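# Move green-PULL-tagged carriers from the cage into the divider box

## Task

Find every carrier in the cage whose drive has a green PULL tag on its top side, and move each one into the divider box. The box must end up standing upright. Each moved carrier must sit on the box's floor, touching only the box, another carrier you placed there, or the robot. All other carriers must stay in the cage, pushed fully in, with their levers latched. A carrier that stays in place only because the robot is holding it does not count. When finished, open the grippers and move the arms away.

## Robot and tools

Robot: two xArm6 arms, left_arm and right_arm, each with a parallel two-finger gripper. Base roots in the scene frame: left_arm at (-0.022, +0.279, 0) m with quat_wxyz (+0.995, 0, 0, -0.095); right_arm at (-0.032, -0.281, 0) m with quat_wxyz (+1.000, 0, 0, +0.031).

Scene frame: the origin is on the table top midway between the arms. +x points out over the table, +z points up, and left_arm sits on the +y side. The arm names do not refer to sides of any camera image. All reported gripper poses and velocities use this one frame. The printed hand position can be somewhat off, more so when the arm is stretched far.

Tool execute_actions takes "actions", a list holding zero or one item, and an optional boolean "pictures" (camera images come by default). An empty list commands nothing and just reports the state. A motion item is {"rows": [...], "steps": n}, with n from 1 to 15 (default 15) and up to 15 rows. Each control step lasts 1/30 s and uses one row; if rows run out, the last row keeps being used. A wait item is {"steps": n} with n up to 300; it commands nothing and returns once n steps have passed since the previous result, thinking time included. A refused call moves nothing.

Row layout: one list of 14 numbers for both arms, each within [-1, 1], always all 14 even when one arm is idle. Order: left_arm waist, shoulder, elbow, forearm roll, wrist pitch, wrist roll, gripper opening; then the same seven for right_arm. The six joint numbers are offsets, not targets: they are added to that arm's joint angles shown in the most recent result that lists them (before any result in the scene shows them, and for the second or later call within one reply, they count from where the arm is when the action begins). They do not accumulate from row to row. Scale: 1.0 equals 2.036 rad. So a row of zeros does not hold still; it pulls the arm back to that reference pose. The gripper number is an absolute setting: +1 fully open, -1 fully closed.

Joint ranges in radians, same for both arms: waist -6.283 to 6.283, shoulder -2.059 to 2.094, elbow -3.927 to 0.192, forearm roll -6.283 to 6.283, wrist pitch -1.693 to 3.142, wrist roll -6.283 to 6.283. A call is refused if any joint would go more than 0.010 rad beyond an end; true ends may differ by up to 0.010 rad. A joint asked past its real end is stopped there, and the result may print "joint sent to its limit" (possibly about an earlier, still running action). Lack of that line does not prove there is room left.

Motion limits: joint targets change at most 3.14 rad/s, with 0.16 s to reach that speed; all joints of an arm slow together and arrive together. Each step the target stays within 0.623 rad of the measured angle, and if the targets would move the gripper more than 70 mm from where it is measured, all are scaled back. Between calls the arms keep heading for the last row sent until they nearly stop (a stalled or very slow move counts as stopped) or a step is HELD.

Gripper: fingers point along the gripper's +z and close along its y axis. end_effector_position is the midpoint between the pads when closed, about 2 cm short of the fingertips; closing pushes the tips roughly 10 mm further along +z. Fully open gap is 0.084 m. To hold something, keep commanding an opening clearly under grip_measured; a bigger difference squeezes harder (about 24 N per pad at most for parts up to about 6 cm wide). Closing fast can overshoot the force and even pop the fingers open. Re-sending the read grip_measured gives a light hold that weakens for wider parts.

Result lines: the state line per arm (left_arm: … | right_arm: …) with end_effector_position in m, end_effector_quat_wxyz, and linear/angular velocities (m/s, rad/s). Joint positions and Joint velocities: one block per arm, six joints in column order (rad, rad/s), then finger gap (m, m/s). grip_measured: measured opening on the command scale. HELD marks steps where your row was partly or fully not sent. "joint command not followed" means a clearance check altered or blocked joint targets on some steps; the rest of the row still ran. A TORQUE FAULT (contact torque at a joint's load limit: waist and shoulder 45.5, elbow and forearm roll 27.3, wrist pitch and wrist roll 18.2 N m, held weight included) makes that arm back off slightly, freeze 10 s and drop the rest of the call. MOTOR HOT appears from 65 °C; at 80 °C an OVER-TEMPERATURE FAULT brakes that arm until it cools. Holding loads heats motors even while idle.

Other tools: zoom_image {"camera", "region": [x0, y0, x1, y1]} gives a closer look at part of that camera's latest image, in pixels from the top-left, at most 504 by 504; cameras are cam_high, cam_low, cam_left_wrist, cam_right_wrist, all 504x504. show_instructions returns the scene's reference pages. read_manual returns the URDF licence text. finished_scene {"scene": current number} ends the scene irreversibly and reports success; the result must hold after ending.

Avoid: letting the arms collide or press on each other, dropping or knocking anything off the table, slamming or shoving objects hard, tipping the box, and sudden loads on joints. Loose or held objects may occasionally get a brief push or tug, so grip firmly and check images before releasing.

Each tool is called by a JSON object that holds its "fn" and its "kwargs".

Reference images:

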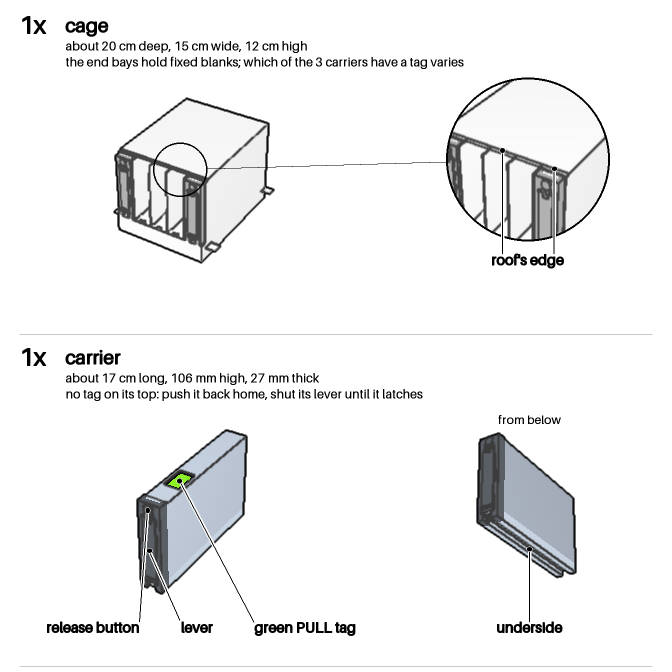

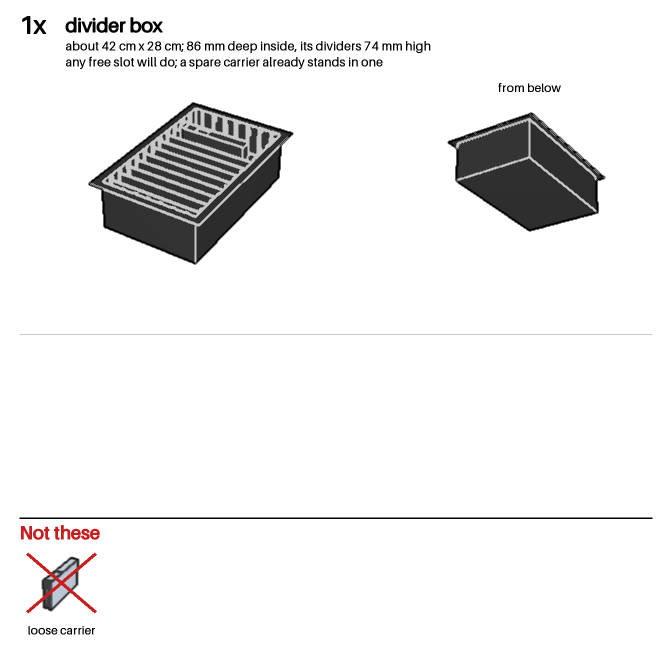

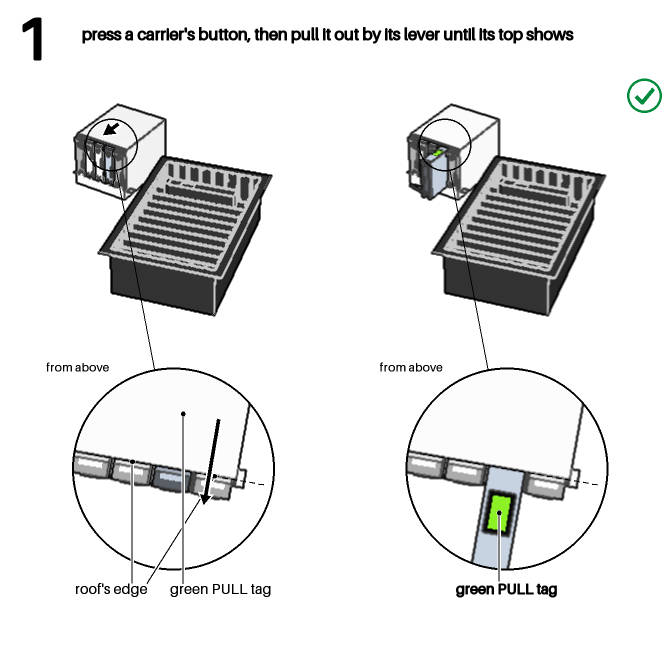

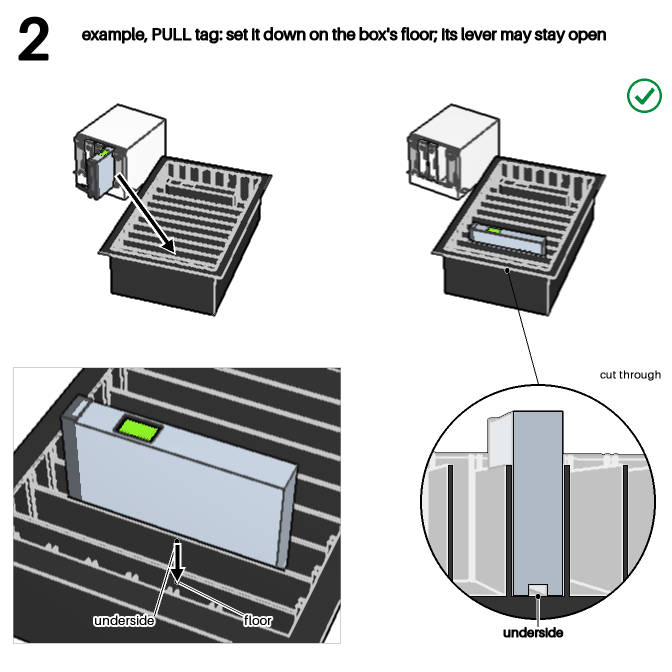

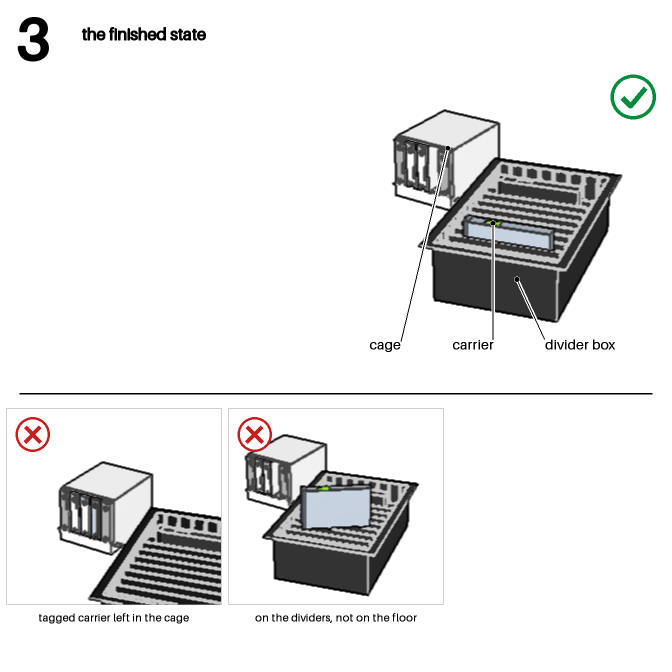

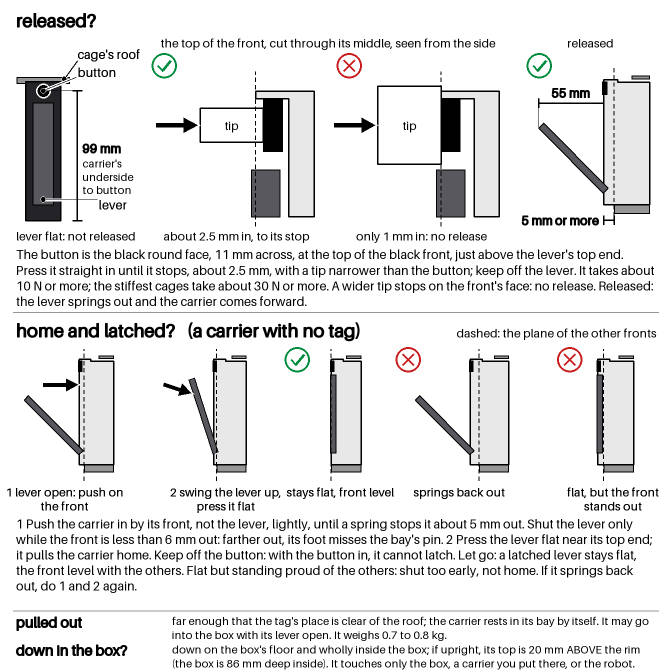

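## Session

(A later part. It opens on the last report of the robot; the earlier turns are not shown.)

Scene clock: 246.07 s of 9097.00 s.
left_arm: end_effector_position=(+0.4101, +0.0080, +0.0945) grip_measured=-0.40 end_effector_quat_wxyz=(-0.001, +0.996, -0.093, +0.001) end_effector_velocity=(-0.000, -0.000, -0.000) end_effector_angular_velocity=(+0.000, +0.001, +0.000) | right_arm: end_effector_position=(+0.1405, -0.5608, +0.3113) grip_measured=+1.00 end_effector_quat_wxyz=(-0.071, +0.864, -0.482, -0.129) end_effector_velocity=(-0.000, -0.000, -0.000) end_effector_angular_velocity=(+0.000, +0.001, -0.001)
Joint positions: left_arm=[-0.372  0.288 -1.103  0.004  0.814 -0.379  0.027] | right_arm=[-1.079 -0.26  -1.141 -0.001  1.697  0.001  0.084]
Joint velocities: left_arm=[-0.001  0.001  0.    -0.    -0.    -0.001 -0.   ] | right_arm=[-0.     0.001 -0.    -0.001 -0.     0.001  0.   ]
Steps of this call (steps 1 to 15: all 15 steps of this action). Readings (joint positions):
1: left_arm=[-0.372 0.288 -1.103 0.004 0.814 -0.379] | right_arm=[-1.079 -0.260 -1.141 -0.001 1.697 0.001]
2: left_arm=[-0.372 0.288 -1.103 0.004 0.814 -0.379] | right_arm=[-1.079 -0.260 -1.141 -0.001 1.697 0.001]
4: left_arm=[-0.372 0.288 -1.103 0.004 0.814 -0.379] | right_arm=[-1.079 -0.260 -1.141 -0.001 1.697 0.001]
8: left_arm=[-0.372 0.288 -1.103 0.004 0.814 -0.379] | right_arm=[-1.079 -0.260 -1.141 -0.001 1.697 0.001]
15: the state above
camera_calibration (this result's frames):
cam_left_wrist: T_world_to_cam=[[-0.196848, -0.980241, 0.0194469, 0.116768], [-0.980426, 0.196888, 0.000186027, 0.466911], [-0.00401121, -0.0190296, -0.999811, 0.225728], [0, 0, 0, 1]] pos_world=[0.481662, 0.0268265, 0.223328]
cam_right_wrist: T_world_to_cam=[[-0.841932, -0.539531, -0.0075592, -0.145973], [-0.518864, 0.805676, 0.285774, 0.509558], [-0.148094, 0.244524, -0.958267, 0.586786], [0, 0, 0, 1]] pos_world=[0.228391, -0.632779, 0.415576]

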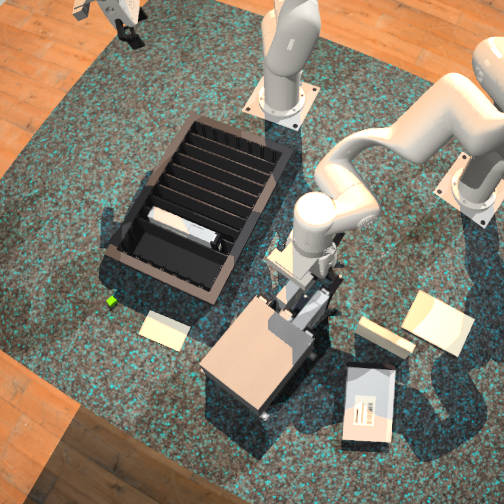

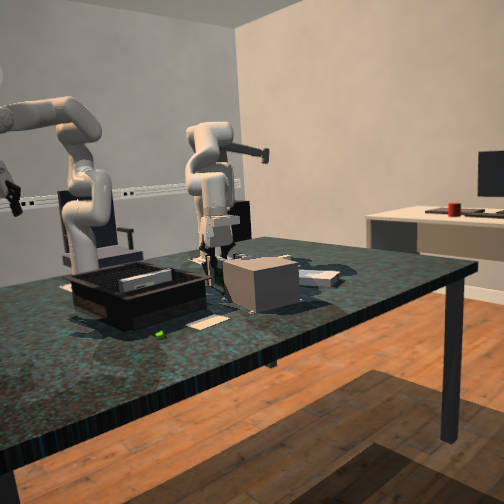

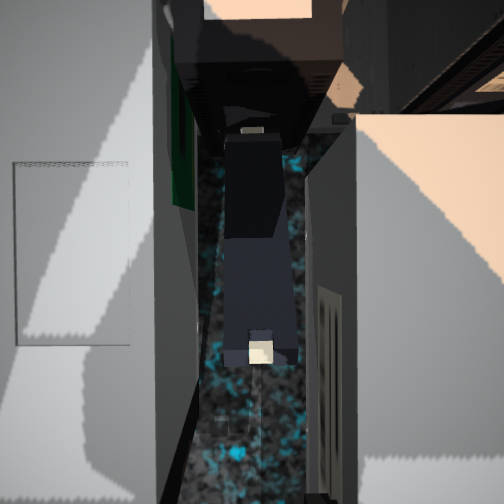

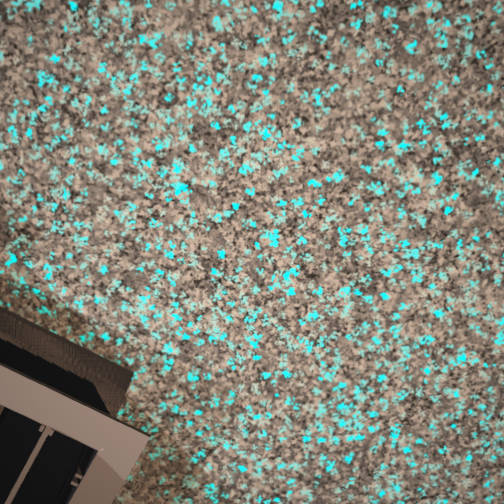

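{"fn": "execute_actions", "kwargs": {"actions": [{"rows":[[0,-0.02,-0.012,0,0.032,0,-1,0,0,0,0,0,0,1],[0,-0.02,-0.012,0,0.032,0,-1,0,0,0,0,0,0,1],[0,-0.04,-0.024,0,0.064,0,-1,0,0,0,0,0,0,1],[0,-0.04,-0.024,0,0.064,0,-1,0,0,0,0,0,0,1],[0,-0.06,-0.036,0,0.096,0,-1,0,0,0,0,0,0,1],[0,-0.06,-0.036,0,0.096,0,-1,0,0,0,0,0,0,1],[0,-0.08,-0.048,0,0.128,0,-1,0,0,0,0,0,0,1],[0,-0.08,-0.048,0,0.128,0,-1,0,0,0,0,0,0,1],[0,-0.1056,-0.0642,0,0.1704,0,-1,0,0,0,0,0,0,1]]}], "pictures": false}}

{"fn": "execute_actions", "kwargs": {"actions": [{"steps":15}], "pictures": false}}

{"fn": "execute_actions", "kwargs": {"actions": [{"rows":[[-0.2974,0,0,0,0,0.3,-1,0,0,0,0,0,0,1]]}], "pictures": false}}

{"fn": "execute_actions", "kwargs": {"actions": [{"steps":35}], "pictures": false}}

{"fn": "execute_actions", "kwargs": {"actions": [{"rows":[[0,0.065,-0.085,0,0.02,0.057,-1,0,0,0,0,0,0,1],[0,0.065,-0.085,0,0.02,0.057,-1,0,0,0,0,0,0,1],[0,0.065,-0.085,0,0.02,0.057,-1,0,0,0,0,0,0,1],[0,0.13,-0.17,0,0.04,0.057,-1,0,0,0,0,0,0,1],[0,0.13,-0.17,0,0.04,0.057,-1,0,0,0,0,0,0,1],[0,0.13,-0.17,0,0.04,0.057,-1,0,0,0,0,0,0,1],[0,0.195,-0.255,0,0.06,0.057,-1,0,0,0,0,0,0,1],[0,0.195,-0.255,0,0.06,0.057,-1,0,0,0,0,0,0,1],[0,0.195,-0.255,0,0.06,0.057,-1,0,0,0,0,0,0,1],[0,0.2607,-0.3396,0,0.079,0.057,-1,0,0,0,0,0,0,1]]}], "pictures": false}}

{"fn": "execute_actions", "kwargs": {"actions": [{"steps":30}]}}

Scene clock: 261.83 s of 9097.00 s.
left_arm: end_effector_position=(+0.4013, +0.0138, +0.2205) grip_measured=-0.40 end_effector_quat_wxyz=(+0.000, +0.996, -0.092, +0.004) end_effector_velocity=(-0.021, +0.014, +0.174) end_effector_angular_velocity=(-0.029, -0.048, +0.001) | right_arm: end_effector_position=(+0.1405, -0.5608, +0.3113) grip_measured=+1.00 end_effector_quat_wxyz=(-0.071, +0.864, -0.482, -0.129) end_effector_velocity=(+0.000, -0.000, -0.000) end_effector_angular_velocity=(+0.000, -0.000, -0.001)
Joint positions: left_arm=[-0.372  0.089 -1.225  0.004  1.127 -0.379  0.027] | right_arm=[-1.079 -0.26  -1.141 -0.001  1.697  0.001  0.084]
Joint velocities: left_arm=[ 0.    -0.258 -0.177  0.     0.379 -0.     0.   ] | right_arm=[-0.  0.  0.  0. -0.  0. -0.]
Steps of this call (steps 1 to 15: the robot went on to your last target; steps 16 to 90: nothing new was sent; then 12.27 s passed at rest; steps 91 to 105: all 15 steps of this action). Readings (joint positions):
91: left_arm=[-0.372 0.288 -1.103 0.004 0.814 -0.379] | right_arm=[-1.079 -0.260 -1.141 -0.001 1.697 0.001]
92: left_arm=[-0.372 0.287 -1.103 0.004 0.818 -0.379] | right_arm=[-1.079 -0.260 -1.141 -0.001 1.697 0.001]
94: left_arm=[-0.372 0.274 -1.107 0.004 0.847 -0.379] | right_arm=[-1.079 -0.260 -1.141 -0.001 1.697 0.001]
98: left_arm=[-0.372 0.208 -1.150 0.004 0.946 -0.379] | right_arm=[-1.079 -0.260 -1.141 -0.001 1.697 0.001]
105: the state above

Scene clock: 262.33 s of 9097.00 s.
left_arm: end_effector_position=(+0.3970, +0.0166, +0.2293) grip_measured=-0.40 end_effector_quat_wxyz=(-0.002, +0.996, -0.092, +0.000) end_effector_velocity=(-0.000, +0.000, +0.000) end_effector_angular_velocity=(+0.001, +0.001, -0.000) | right_arm: end_effector_position=(+0.1405, -0.5608, +0.3113) grip_measured=+1.00 end_effector_quat_wxyz=(-0.071, +0.864, -0.482, -0.129) end_effector_velocity=(+0.000, +0.000, +0.000) end_effector_angular_velocity=(-0.000, +0.001, +0.001)
Joint positions: left_arm=[-0.372  0.074 -1.233  0.004  1.161 -0.379  0.027] | right_arm=[-1.079 -0.26  -1.141 -0.001  1.697  0.001  0.084]
Joint velocities: left_arm=[ 0.    -0.002  0.     0.     0.002  0.001 -0.   ] | right_arm=[ 0.001  0.001 -0.001 -0.001  0.     0.    -0.   ]
Steps of this call (steps 1 to 15: the robot went on to your last target). Readings (joint positions):
1: left_arm=[-0.372 0.083 -1.229 0.004 1.138 -0.379] | right_arm=[-1.079 -0.260 -1.141 -0.001 1.697 0.001]
2: left_arm=[-0.372 0.079 -1.231 0.004 1.145 -0.379] | right_arm=[-1.079 -0.260 -1.141 -0.001 1.697 0.001]
4: left_arm=[-0.372 0.077 -1.230 0.004 1.154 -0.379] | right_arm=[-1.079 -0.260 -1.141 -0.001 1.697 0.001]
8: left_arm=[-0.372 0.076 -1.230 0.004 1.160 -0.379] | right_arm=[-1.079 -0.260 -1.141 -0.001 1.697 0.001]
15: the state above

Scene clock: 262.83 s of 9097.00 s.
left_arm: end_effector_position=(+0.2913, -0.1034, +0.2293) grip_measured=-0.40 end_effector_quat_wxyz=(-0.002, +0.914, -0.406, +0.000) end_effector_velocity=(-0.291, -0.238, -0.000) end_effector_angular_velocity=(+0.003, +0.003, -1.526) | right_arm: end_effector_position=(+0.1405, -0.5608, +0.3113) grip_measured=+1.00 end_effector_quat_wxyz=(-0.071, +0.864, -0.482, -0.129) end_effector_velocity=(+0.000, +0.000, +0.001) end_effector_angular_velocity=(-0.001, -0.001, +0.000)
Joint positions: left_arm=[-0.696  0.074 -1.233  0.004  1.161 -0.052  0.027] | right_arm=[-1.079 -0.26  -1.141 -0.001  1.697  0.001  0.084]
Joint velocities: left_arm=[-0.761  0.001  0.     0.     0.     0.765 -0.   ] | right_arm=[ 0.001 -0.001 -0.     0.     0.     0.    -0.   ]
Steps of this call (steps 1 to 15: all 15 steps of this action). Readings (joint positions):
1: left_arm=[-0.372 0.073 -1.233 0.004 1.161 -0.379] | right_arm=[-1.079 -0.260 -1.141 -0.001 1.697 0.001]
2: left_arm=[-0.374 0.073 -1.233 0.005 1.161 -0.375] | right_arm=[-1.079 -0.260 -1.141 -0.001 1.697 0.001]
4: left_arm=[-0.406 0.073 -1.233 0.006 1.161 -0.337] | right_arm=[-1.079 -0.260 -1.141 -0.001 1.697 0.001]
8: left_arm=[-0.519 0.074 -1.233 0.004 1.161 -0.231] | right_arm=[-1.079 -0.260 -1.141 -0.001 1.697 0.001]
15: the state above

Scene clock: 264.00 s of 9097.00 s.
left_arm: end_effector_position=(+0.1729, -0.1752, +0.2293) grip_measured=-0.40 end_effector_quat_wxyz=(-0.002, +0.765, -0.644, +0.000) end_effector_velocity=(-0.000, -0.000, -0.001) end_effector_angular_velocity=(+0.001, +0.001, -0.001) | right_arm: end_effector_position=(+0.1405, -0.5608, +0.3113) grip_measured=+1.00 end_effector_quat_wxyz=(-0.071, +0.864, -0.482, -0.129) end_effector_velocity=(-0.000, +0.000, -0.000) end_effector_angular_velocity=(+0.001, +0.000, -0.001)
Joint positions: left_arm=[-0.977  0.074 -1.233  0.004  1.161  0.232  0.027] | right_arm=[-1.079 -0.26  -1.141 -0.001  1.697  0.001  0.084]
Joint velocities: left_arm=[-0.001  0.002  0.    -0.    -0.     0.     0.   ] | right_arm=[-0.001 -0.     0.001  0.     0.     0.     0.   ]
Steps of this call (steps 1 to 30: the robot went on to your last target; steps 31 to 35: nothing new was sent). Readings (joint positions):
1: left_arm=[-0.722 0.074 -1.233 0.004 1.161 -0.026] | right_arm=[-1.079 -0.260 -1.141 -0.001 1.697 0.001]
2: left_arm=[-0.747 0.074 -1.233 0.004 1.161 -0.001] | right_arm=[-1.079 -0.260 -1.141 -0.001 1.697 0.001]
4: left_arm=[-0.798 0.074 -1.233 0.004 1.161 0.051] | right_arm=[-1.079 -0.260 -1.141 -0.001 1.697 0.001]
8: left_arm=[-0.899 0.074 -1.233 0.004 1.161 0.153] | right_arm=[-1.079 -0.260 -1.141 -0.001 1.697 0.001]
35: the state above
All arms were judged still, so your last target was given up. Only a new action makes them travel on or press farther. Fingers that are still opening or closing keep moving.

Scene clock: 264.50 s of 9097.00 s.
left_arm: end_effector_position=(+0.2204, -0.2860, +0.2158) grip_measured=-0.40 end_effector_quat_wxyz=(-0.002, +0.727, -0.687, +0.000) end_effector_velocity=(+0.079, -0.185, -0.106) end_effector_angular_velocity=(+0.042, +0.018, -0.024) | right_arm: end_effector_position=(+0.1405, -0.5608, +0.3113) grip_measured=+1.00 end_effector_quat_wxyz=(-0.071, +0.864, -0.482, -0.129) end_effector_velocity=(-0.000, -0.000, +0.000) end_effector_angular_velocity=(-0.000, -0.000, -0.001)
Joint positions: left_arm=[-0.977  0.526 -1.821  0.004  1.297  0.346  0.027] | right_arm=[-1.079 -0.26  -1.141 -0.001  1.697  0.001  0.084]
Joint velocities: left_arm=[-0.001  0.95  -1.171  0.     0.266  0.025 -0.   ] | right_arm=[-0.002 -0.    -0.    -0.    -0.    -0.001  0.   ]
Steps of this call (steps 1 to 15: all 15 steps of this action). Readings (joint positions):
1: left_arm=[-0.977 0.074 -1.233 0.004 1.161 0.232] | right_arm=[-1.079 -0.260 -1.141 -0.001 1.697 0.001]
2: left_arm=[-0.977 0.076 -1.236 0.004 1.162 0.235] | right_arm=[-1.079 -0.260 -1.141 -0.001 1.697 0.001]
4: left_arm=[-0.977 0.104 -1.273 0.004 1.173 0.261] | right_arm=[-1.079 -0.260 -1.141 -0.001 1.697 0.001]
8: left_arm=[-0.977 0.244 -1.457 0.004 1.213 0.325] | right_arm=[-1.079 -0.260 -1.141 -0.001 1.697 0.001]
15: the state above

Scene clock: 265.50 s of 9097.00 s.
left_arm: end_effector_position=(+0.2271, -0.3016, +0.2092) grip_measured=-0.40 end_effector_quat_wxyz=(-0.002, +0.726, -0.688, +0.000) end_effector_velocity=(-0.000, -0.000, +0.000) end_effector_angular_velocity=(-0.000, -0.000, -0.001) | right_arm: end_effector_position=(+0.1405, -0.5608, +0.3113) grip_measured=+1.00 end_effector_quat_wxyz=(-0.071, +0.864, -0.482, -0.129) end_effector_velocity=(-0.000, -0.000, +0.001) end_effector_angular_velocity=(-0.002, -0.001, -0.001)
Joint positions: left_arm=[-0.977  0.604 -1.924  0.004  1.322  0.348  0.027] | right_arm=[-1.079 -0.26  -1.141 -0.001  1.697  0.001  0.084]
Joint velocities: left_arm=[-0. -0. -0.  0.  0.  0.  0.] | right_arm=[-0.001 -0.002 -0.001 -0.    -0.     0.     0.   ]
Steps of this call (steps 1 to 30: the robot went on to your last target). Readings (joint positions):
1: left_arm=[-0.977 0.553 -1.854 0.004 1.304 0.346] | right_arm=[-1.079 -0.260 -1.141 -0.001 1.697 0.001]
2: left_arm=[-0.977 0.572 -1.876 0.004 1.310 0.347] | right_arm=[-1.079 -0.260 -1.141 -0.001 1.697 0.001]
4: left_arm=[-0.977 0.591 -1.900 0.004 1.317 0.347] | right_arm=[-1.079 -0.260 -1.141 -0.001 1.697 0.001]
8: left_arm=[-0.977 0.599 -1.920 0.004 1.321 0.348] | right_arm=[-1.079 -0.260 -1.141 -0.001 1.697 0.001]
30: the state above
All arms were judged still, so your last target was given up. Only a new action makes them travel on or press farther. Fingers that are still opening or closing keep moving.
camera_calibration (this result's frames):
cam_left_wrist: T_world_to_cam=[[-0.998916, -0.0425144, 0.018944, 0.240055], [-0.0424327, 0.999088, 0.00469067, 0.376348], [-0.0191262, 0.00388174, -0.99981, 0.344148], [0, 0, 0, 1]] pos_world=[0.262347, -0.367135, 0.33777]
cam_right_wrist: T_world_to_cam=[[-0.841932, -0.539531, -0.00755942, -0.145973], [-0.518864, 0.805676, 0.285774, 0.509558], [-0.148094, 0.244524, -0.958267, 0.586786], [0, 0, 0, 1]] pos_world=[0.228391, -0.632779, 0.415576]

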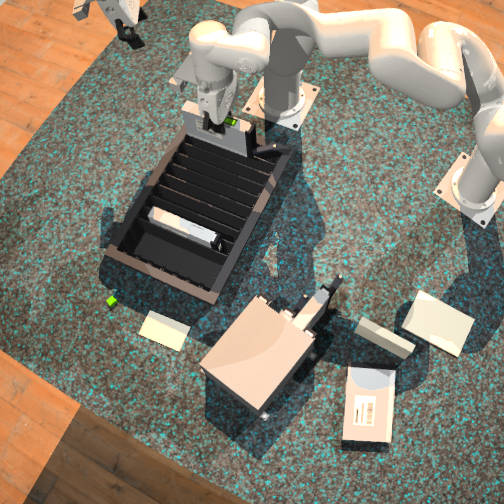

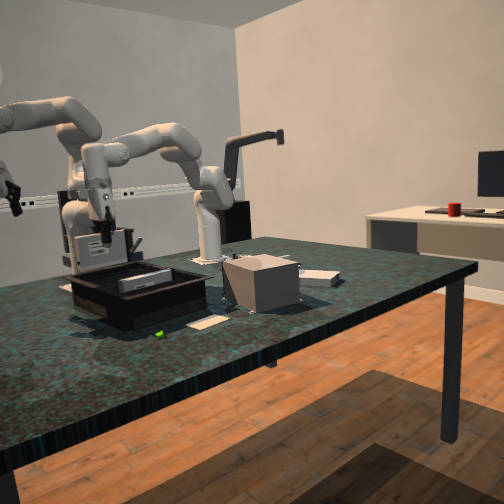

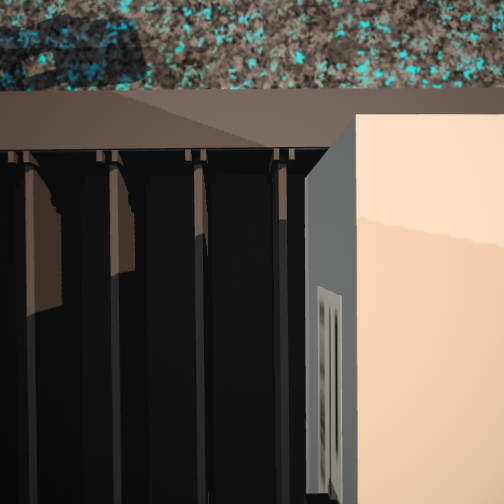

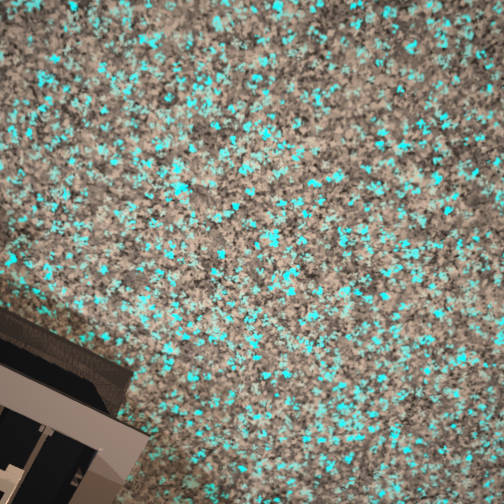

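{"fn": "execute_actions", "kwargs": {"actions": [{"rows":[[0.0006,0.01,0.005,0,-0.015,0.0006,-1,0,0,0,0,0,0,1],[0.0006,0.0198,0.0095,0,-0.0303,0.0006,-1,0,0,0,0,0,0,1]]}], "pictures": false}}

{"fn": "execute_actions", "kwargs": {"actions": [{"steps":12}]}}

Scene clock: 272.77 s of 9097.00 s.
left_arm: end_effector_position=(+0.2309, -0.3087, +0.1821) grip_measured=-0.40 end_effector_quat_wxyz=(-0.001, +0.726, -0.688, +0.003) end_effector_velocity=(+0.001, -0.001, -0.000) end_effector_angular_velocity=(-0.004, -0.002, +0.001) | right_arm: end_effector_position=(+0.1405, -0.5608, +0.3113) grip_measured=+1.00 end_effector_quat_wxyz=(-0.071, +0.864, -0.482, -0.129) end_effector_velocity=(+0.000, -0.000, +0.000) end_effector_angular_velocity=(-0.000, +0.000, +0.000)
Joint positions: left_arm=[-0.976  0.643 -1.907  0.004  1.26   0.349  0.027] | right_arm=[-1.079 -0.26  -1.141 -0.001  1.697  0.001  0.084]
Joint velocities: left_arm=[ 0.    -0.     0.002  0.    -0.007 -0.001  0.   ] | right_arm=[ 0.     0.001 -0.001 -0.001 -0.     0.     0.   ]
Steps of this call (steps 1 to 90: nothing new was sent; then 3.77 s passed at rest; steps 91 to 105: all 15 steps of this action). Readings (joint positions):
91: left_arm=[-0.977 0.604 -1.924 0.004 1.322 0.348] | right_arm=[-1.079 -0.260 -1.141 -0.001 1.697 0.001]
92: left_arm=[-0.977 0.605 -1.924 0.004 1.319 0.348] | right_arm=[-1.079 -0.260 -1.141 -0.001 1.697 0.001]
94: left_arm=[-0.977 0.616 -1.921 0.004 1.298 0.349] | right_arm=[-1.079 -0.260 -1.141 -0.001 1.697 0.001]
98: left_arm=[-0.976 0.642 -1.903 0.004 1.270 0.349] | right_arm=[-1.079 -0.260 -1.141 -0.001 1.697 0.001]
105: the state above

Scene clock: 273.17 s of 9097.00 s.
left_arm: end_effector_position=(+0.2306, -0.3081, +0.1802) grip_measured=-0.40 end_effector_quat_wxyz=(-0.002, +0.726, -0.688, +0.001) end_effector_velocity=(-0.000, -0.000, +0.000) end_effector_angular_velocity=(-0.001, -0.000, +0.000) | right_arm: end_effector_position=(+0.1405, -0.5608, +0.3113) grip_measured=+1.00 end_effector_quat_wxyz=(-0.071, +0.864, -0.482, -0.129) end_effector_velocity=(+0.000, +0.000, +0.000) end_effector_angular_velocity=(-0.001, -0.001, +0.001)
Joint positions: left_arm=[-0.976  0.644 -1.905  0.004  1.26   0.349  0.027] | right_arm=[-1.079 -0.26  -1.141 -0.001  1.697  0.001  0.084]
Joint velocities: left_arm=[-0. -0.  0. -0. -0. -0. -0.] | right_arm=[ 0.001 -0.    -0.     0.    -0.    -0.     0.   ]
Steps of this call (steps 1 to 12: the robot went on to your last target). Readings (joint positions):
1: left_arm=[-0.976 0.643 -1.907 0.004 1.260 0.349] | right_arm=[-1.079 -0.260 -1.141 -0.001 1.697 0.001]
2: left_arm=[-0.976 0.643 -1.906 0.004 1.260 0.349] | right_arm=[-1.079 -0.260 -1.141 -0.001 1.697 0.001]
4: left_arm=[-0.976 0.644 -1.905 0.004 1.260 0.349] | right_arm=[-1.079 -0.260 -1.141 -0.001 1.697 0.001]
8: left_arm=[-0.976 0.645 -1.905 0.004 1.260 0.349] | right_arm=[-1.079 -0.260 -1.141 -0.001 1.697 0.001]
12: the state above
camera_calibration (this result's frames):
cam_left_wrist: T_world_to_cam=[[-0.998943, -0.0422188, 0.0181555, 0.244159], [-0.0421822, 0.999107, 0.00239733, 0.38352], [-0.0182405, 0.00162896, -0.999832, 0.314346], [0, 0, 0, 1]] pos_world=[0.265813, -0.373381, 0.308941]
cam_right_wrist: T_world_to_cam=[[-0.841932, -0.539531, -0.00755951, -0.145973], [-0.518864, 0.805676, 0.285774, 0.509558], [-0.148093, 0.244525, -0.958267, 0.586786], [0, 0, 0, 1]] pos_world=[0.228391, -0.632779, 0.415576]

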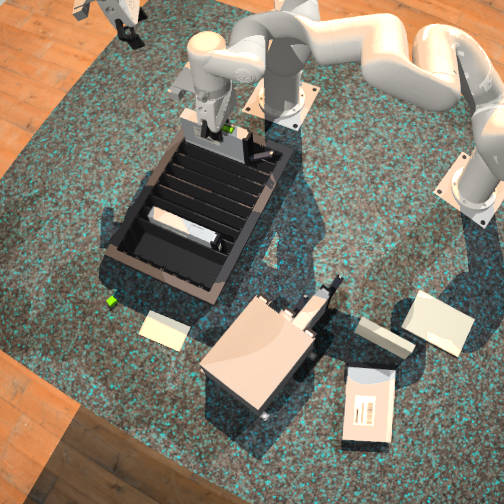

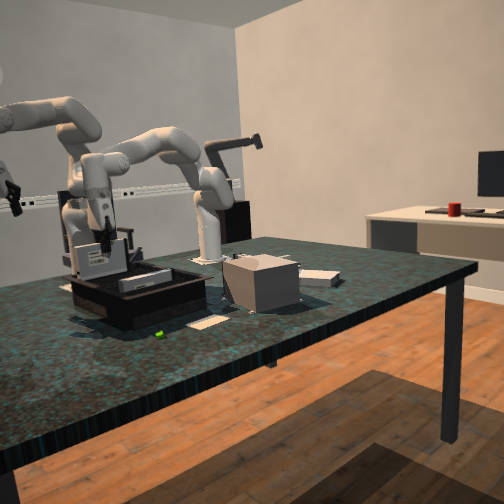

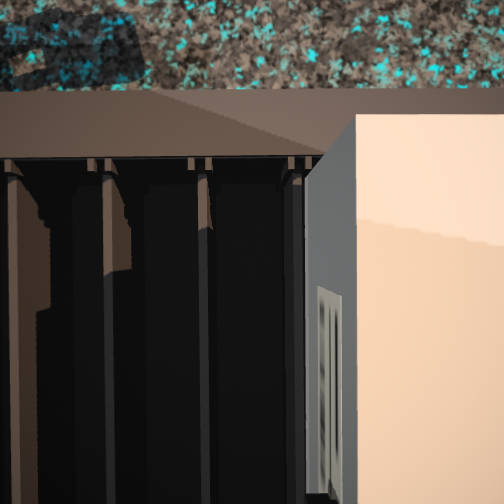

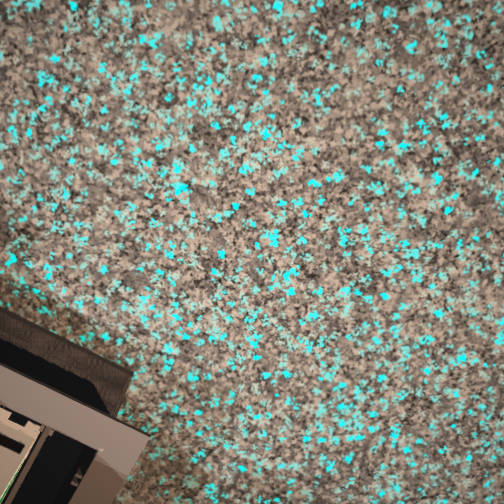

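{"fn": "execute_actions", "kwargs": {"actions": [{"rows":[[0,0.001,0.0078,0,-0.0088,0,-1,0,0,0,0,0,0,1],[0,0.0023,0.015,0,-0.0173,0,-1,0,0,0,0,0,0,1],[0,0.004,0.022,0,-0.0258,0,-1,0,0,0,0,0,0,1],[0,0.0058,0.0285,0,-0.034,0,-1,0,0,0,0,0,0,1],[0,0.008,0.0346,0,-0.0422,0,-1,0,0,0,0,0,0,1],[0,0.0103,0.0403,0,-0.0501,0,-1,0,0,0,0,0,0,1],[0,0.0129,0.0452,0,-0.0577,0,-1,0,0,0,0,0,0,1],[0,0.0157,0.0497,0,-0.065,0,-1,0,0,0,0,0,0,1],[0,0.0187,0.0539,0,-0.0722,0,-1,0,0,0,0,0,0,1],[0,0.0219,0.0577,0,-0.0792,0,-1,0,0,0,0,0,0,1],[0,0.0253,0.0612,0,-0.086,0,-1,0,0,0,0,0,0,1],[0,0.0288,0.0643,0,-0.0927,0,-1,0,0,0,0,0,0,1]]}], "pictures": false}}

{"fn": "execute_actions", "kwargs": {"actions": [{"steps":20}]}}

Scene clock: 279.23 s of 9097.00 s.
left_arm: end_effector_position=(+0.2298, -0.3061, +0.1098) grip_measured=-0.40 end_effector_quat_wxyz=(-0.003, +0.726, -0.688, -0.002) end_effector_velocity=(-0.003, -0.001, -0.115) end_effector_angular_velocity=(-0.005, +0.001, -0.003) | right_arm: end_effector_position=(+0.1405, -0.5608, +0.3113) grip_measured=+1.00 end_effector_quat_wxyz=(-0.071, +0.864, -0.482, -0.129) end_effector_velocity=(-0.000, -0.000, +0.001) end_effector_angular_velocity=(-0.002, +0.000, -0.001)
Joint positions: left_arm=[-0.976  0.695 -1.785  0.004  1.095  0.349  0.027] | right_arm=[-1.079 -0.26  -1.141 -0.001  1.697  0.001  0.084]
Joint velocities: left_arm=[-0.004  0.119  0.143 -0.002 -0.267 -0.001  0.   ] | right_arm=[-0.001 -0.002  0.    -0.001  0.     0.     0.   ]
Steps of this call (steps 1 to 15: the robot went on to your last target; steps 16 to 90: nothing new was sent; then 2.57 s passed at rest; steps 91 to 105: all 15 steps of this action). Readings (joint positions):
91: left_arm=[-0.976 0.645 -1.905 0.004 1.260 0.349] | right_arm=[-1.079 -0.260 -1.141 -0.001 1.697 0.001]
92: left_arm=[-0.976 0.644 -1.904 0.004 1.258 0.349] | right_arm=[-1.079 -0.260 -1.141 -0.001 1.697 0.001]
94: left_arm=[-0.976 0.645 -1.894 0.004 1.244 0.349] | right_arm=[-1.079 -0.260 -1.141 -0.001 1.697 0.001]
98: left_arm=[-0.977 0.655 -1.853 0.004 1.193 0.349] | right_arm=[-1.079 -0.260 -1.141 -0.001 1.697 0.001]
105: the state above

Scene clock: 279.90 s of 9097.00 s.
left_arm: end_effector_position=(+0.2301, -0.3072, +0.1022) grip_measured=-0.40 end_effector_quat_wxyz=(-0.002, +0.726, -0.688, +0.001) end_effector_velocity=(-0.000, +0.000, -0.001) end_effector_angular_velocity=(+0.001, +0.000, +0.001) | right_arm: end_effector_position=(+0.1405, -0.5608, +0.3113) grip_measured=+1.00 end_effector_quat_wxyz=(-0.071, +0.864, -0.482, -0.129) end_effector_velocity=(+0.000, +0.000, -0.000) end_effector_angular_velocity=(+0.001, -0.001, -0.000)
Joint positions: left_arm=[-0.976  0.703 -1.774  0.004  1.071  0.349  0.027] | right_arm=[-1.079 -0.26  -1.141 -0.001  1.697  0.001  0.084]
Joint velocities: left_arm=[ 0.     0.001  0.001 -0.    -0.    -0.001  0.   ] | right_arm=[-0.     0.     0.001  0.001 -0.     0.    -0.   ]
Steps of this call (steps 1 to 20: the robot went on to your last target). Readings (joint positions):
1: left_arm=[-0.976 0.698 -1.781 0.004 1.088 0.349] | right_arm=[-1.079 -0.260 -1.141 -0.001 1.697 0.001]
2: left_arm=[-0.976 0.700 -1.778 0.004 1.083 0.349] | right_arm=[-1.079 -0.260 -1.141 -0.001 1.697 0.001]
4: left_arm=[-0.976 0.702 -1.776 0.004 1.077 0.349] | right_arm=[-1.079 -0.260 -1.141 -0.001 1.697 0.001]
8: left_arm=[-0.976 0.702 -1.776 0.004 1.072 0.349] | right_arm=[-1.079 -0.260 -1.141 -0.001 1.697 0.001]
20: the state above
camera_calibration (this result's frames):
cam_left_wrist: T_world_to_cam=[[-0.998967, -0.0415, 0.0185289, 0.245288], [-0.0414606, 0.999137, 0.00251049, 0.382626], [-0.018617, 0.00173968, -0.999825, 0.236482], [0, 0, 0, 1]] pos_world=[0.265301, -0.372528, 0.230935]
cam_right_wrist: T_world_to_cam=[[-0.841932, -0.539531, -0.00755953, -0.145973], [-0.518864, 0.805676, 0.285774, 0.509558], [-0.148093, 0.244525, -0.958267, 0.586786], [0, 0, 0, 1]] pos_world=[0.228391, -0.632779, 0.415576]

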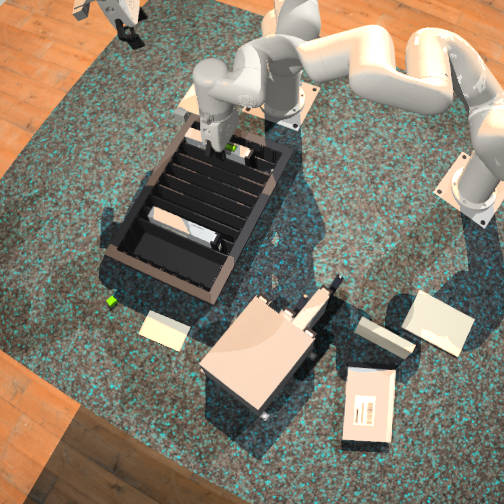

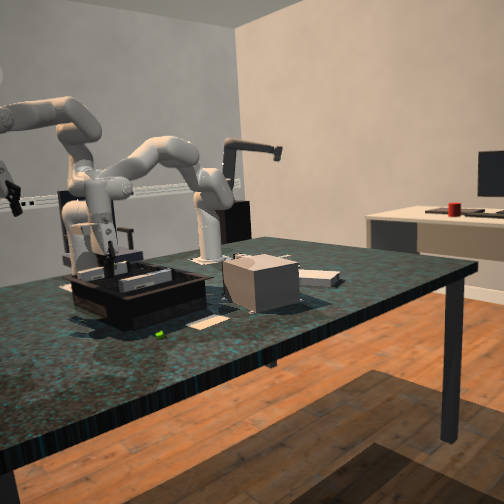

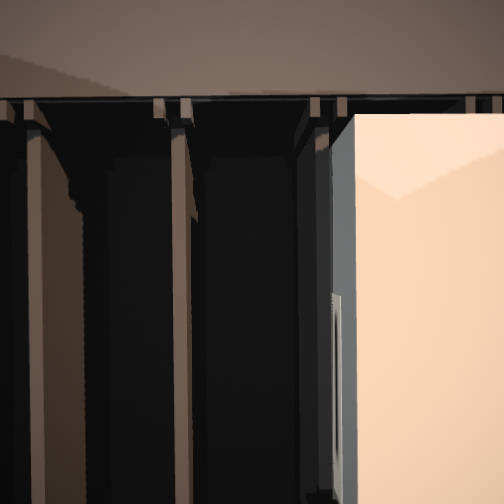

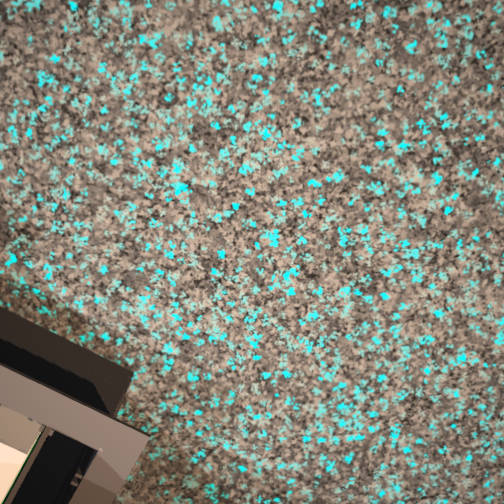

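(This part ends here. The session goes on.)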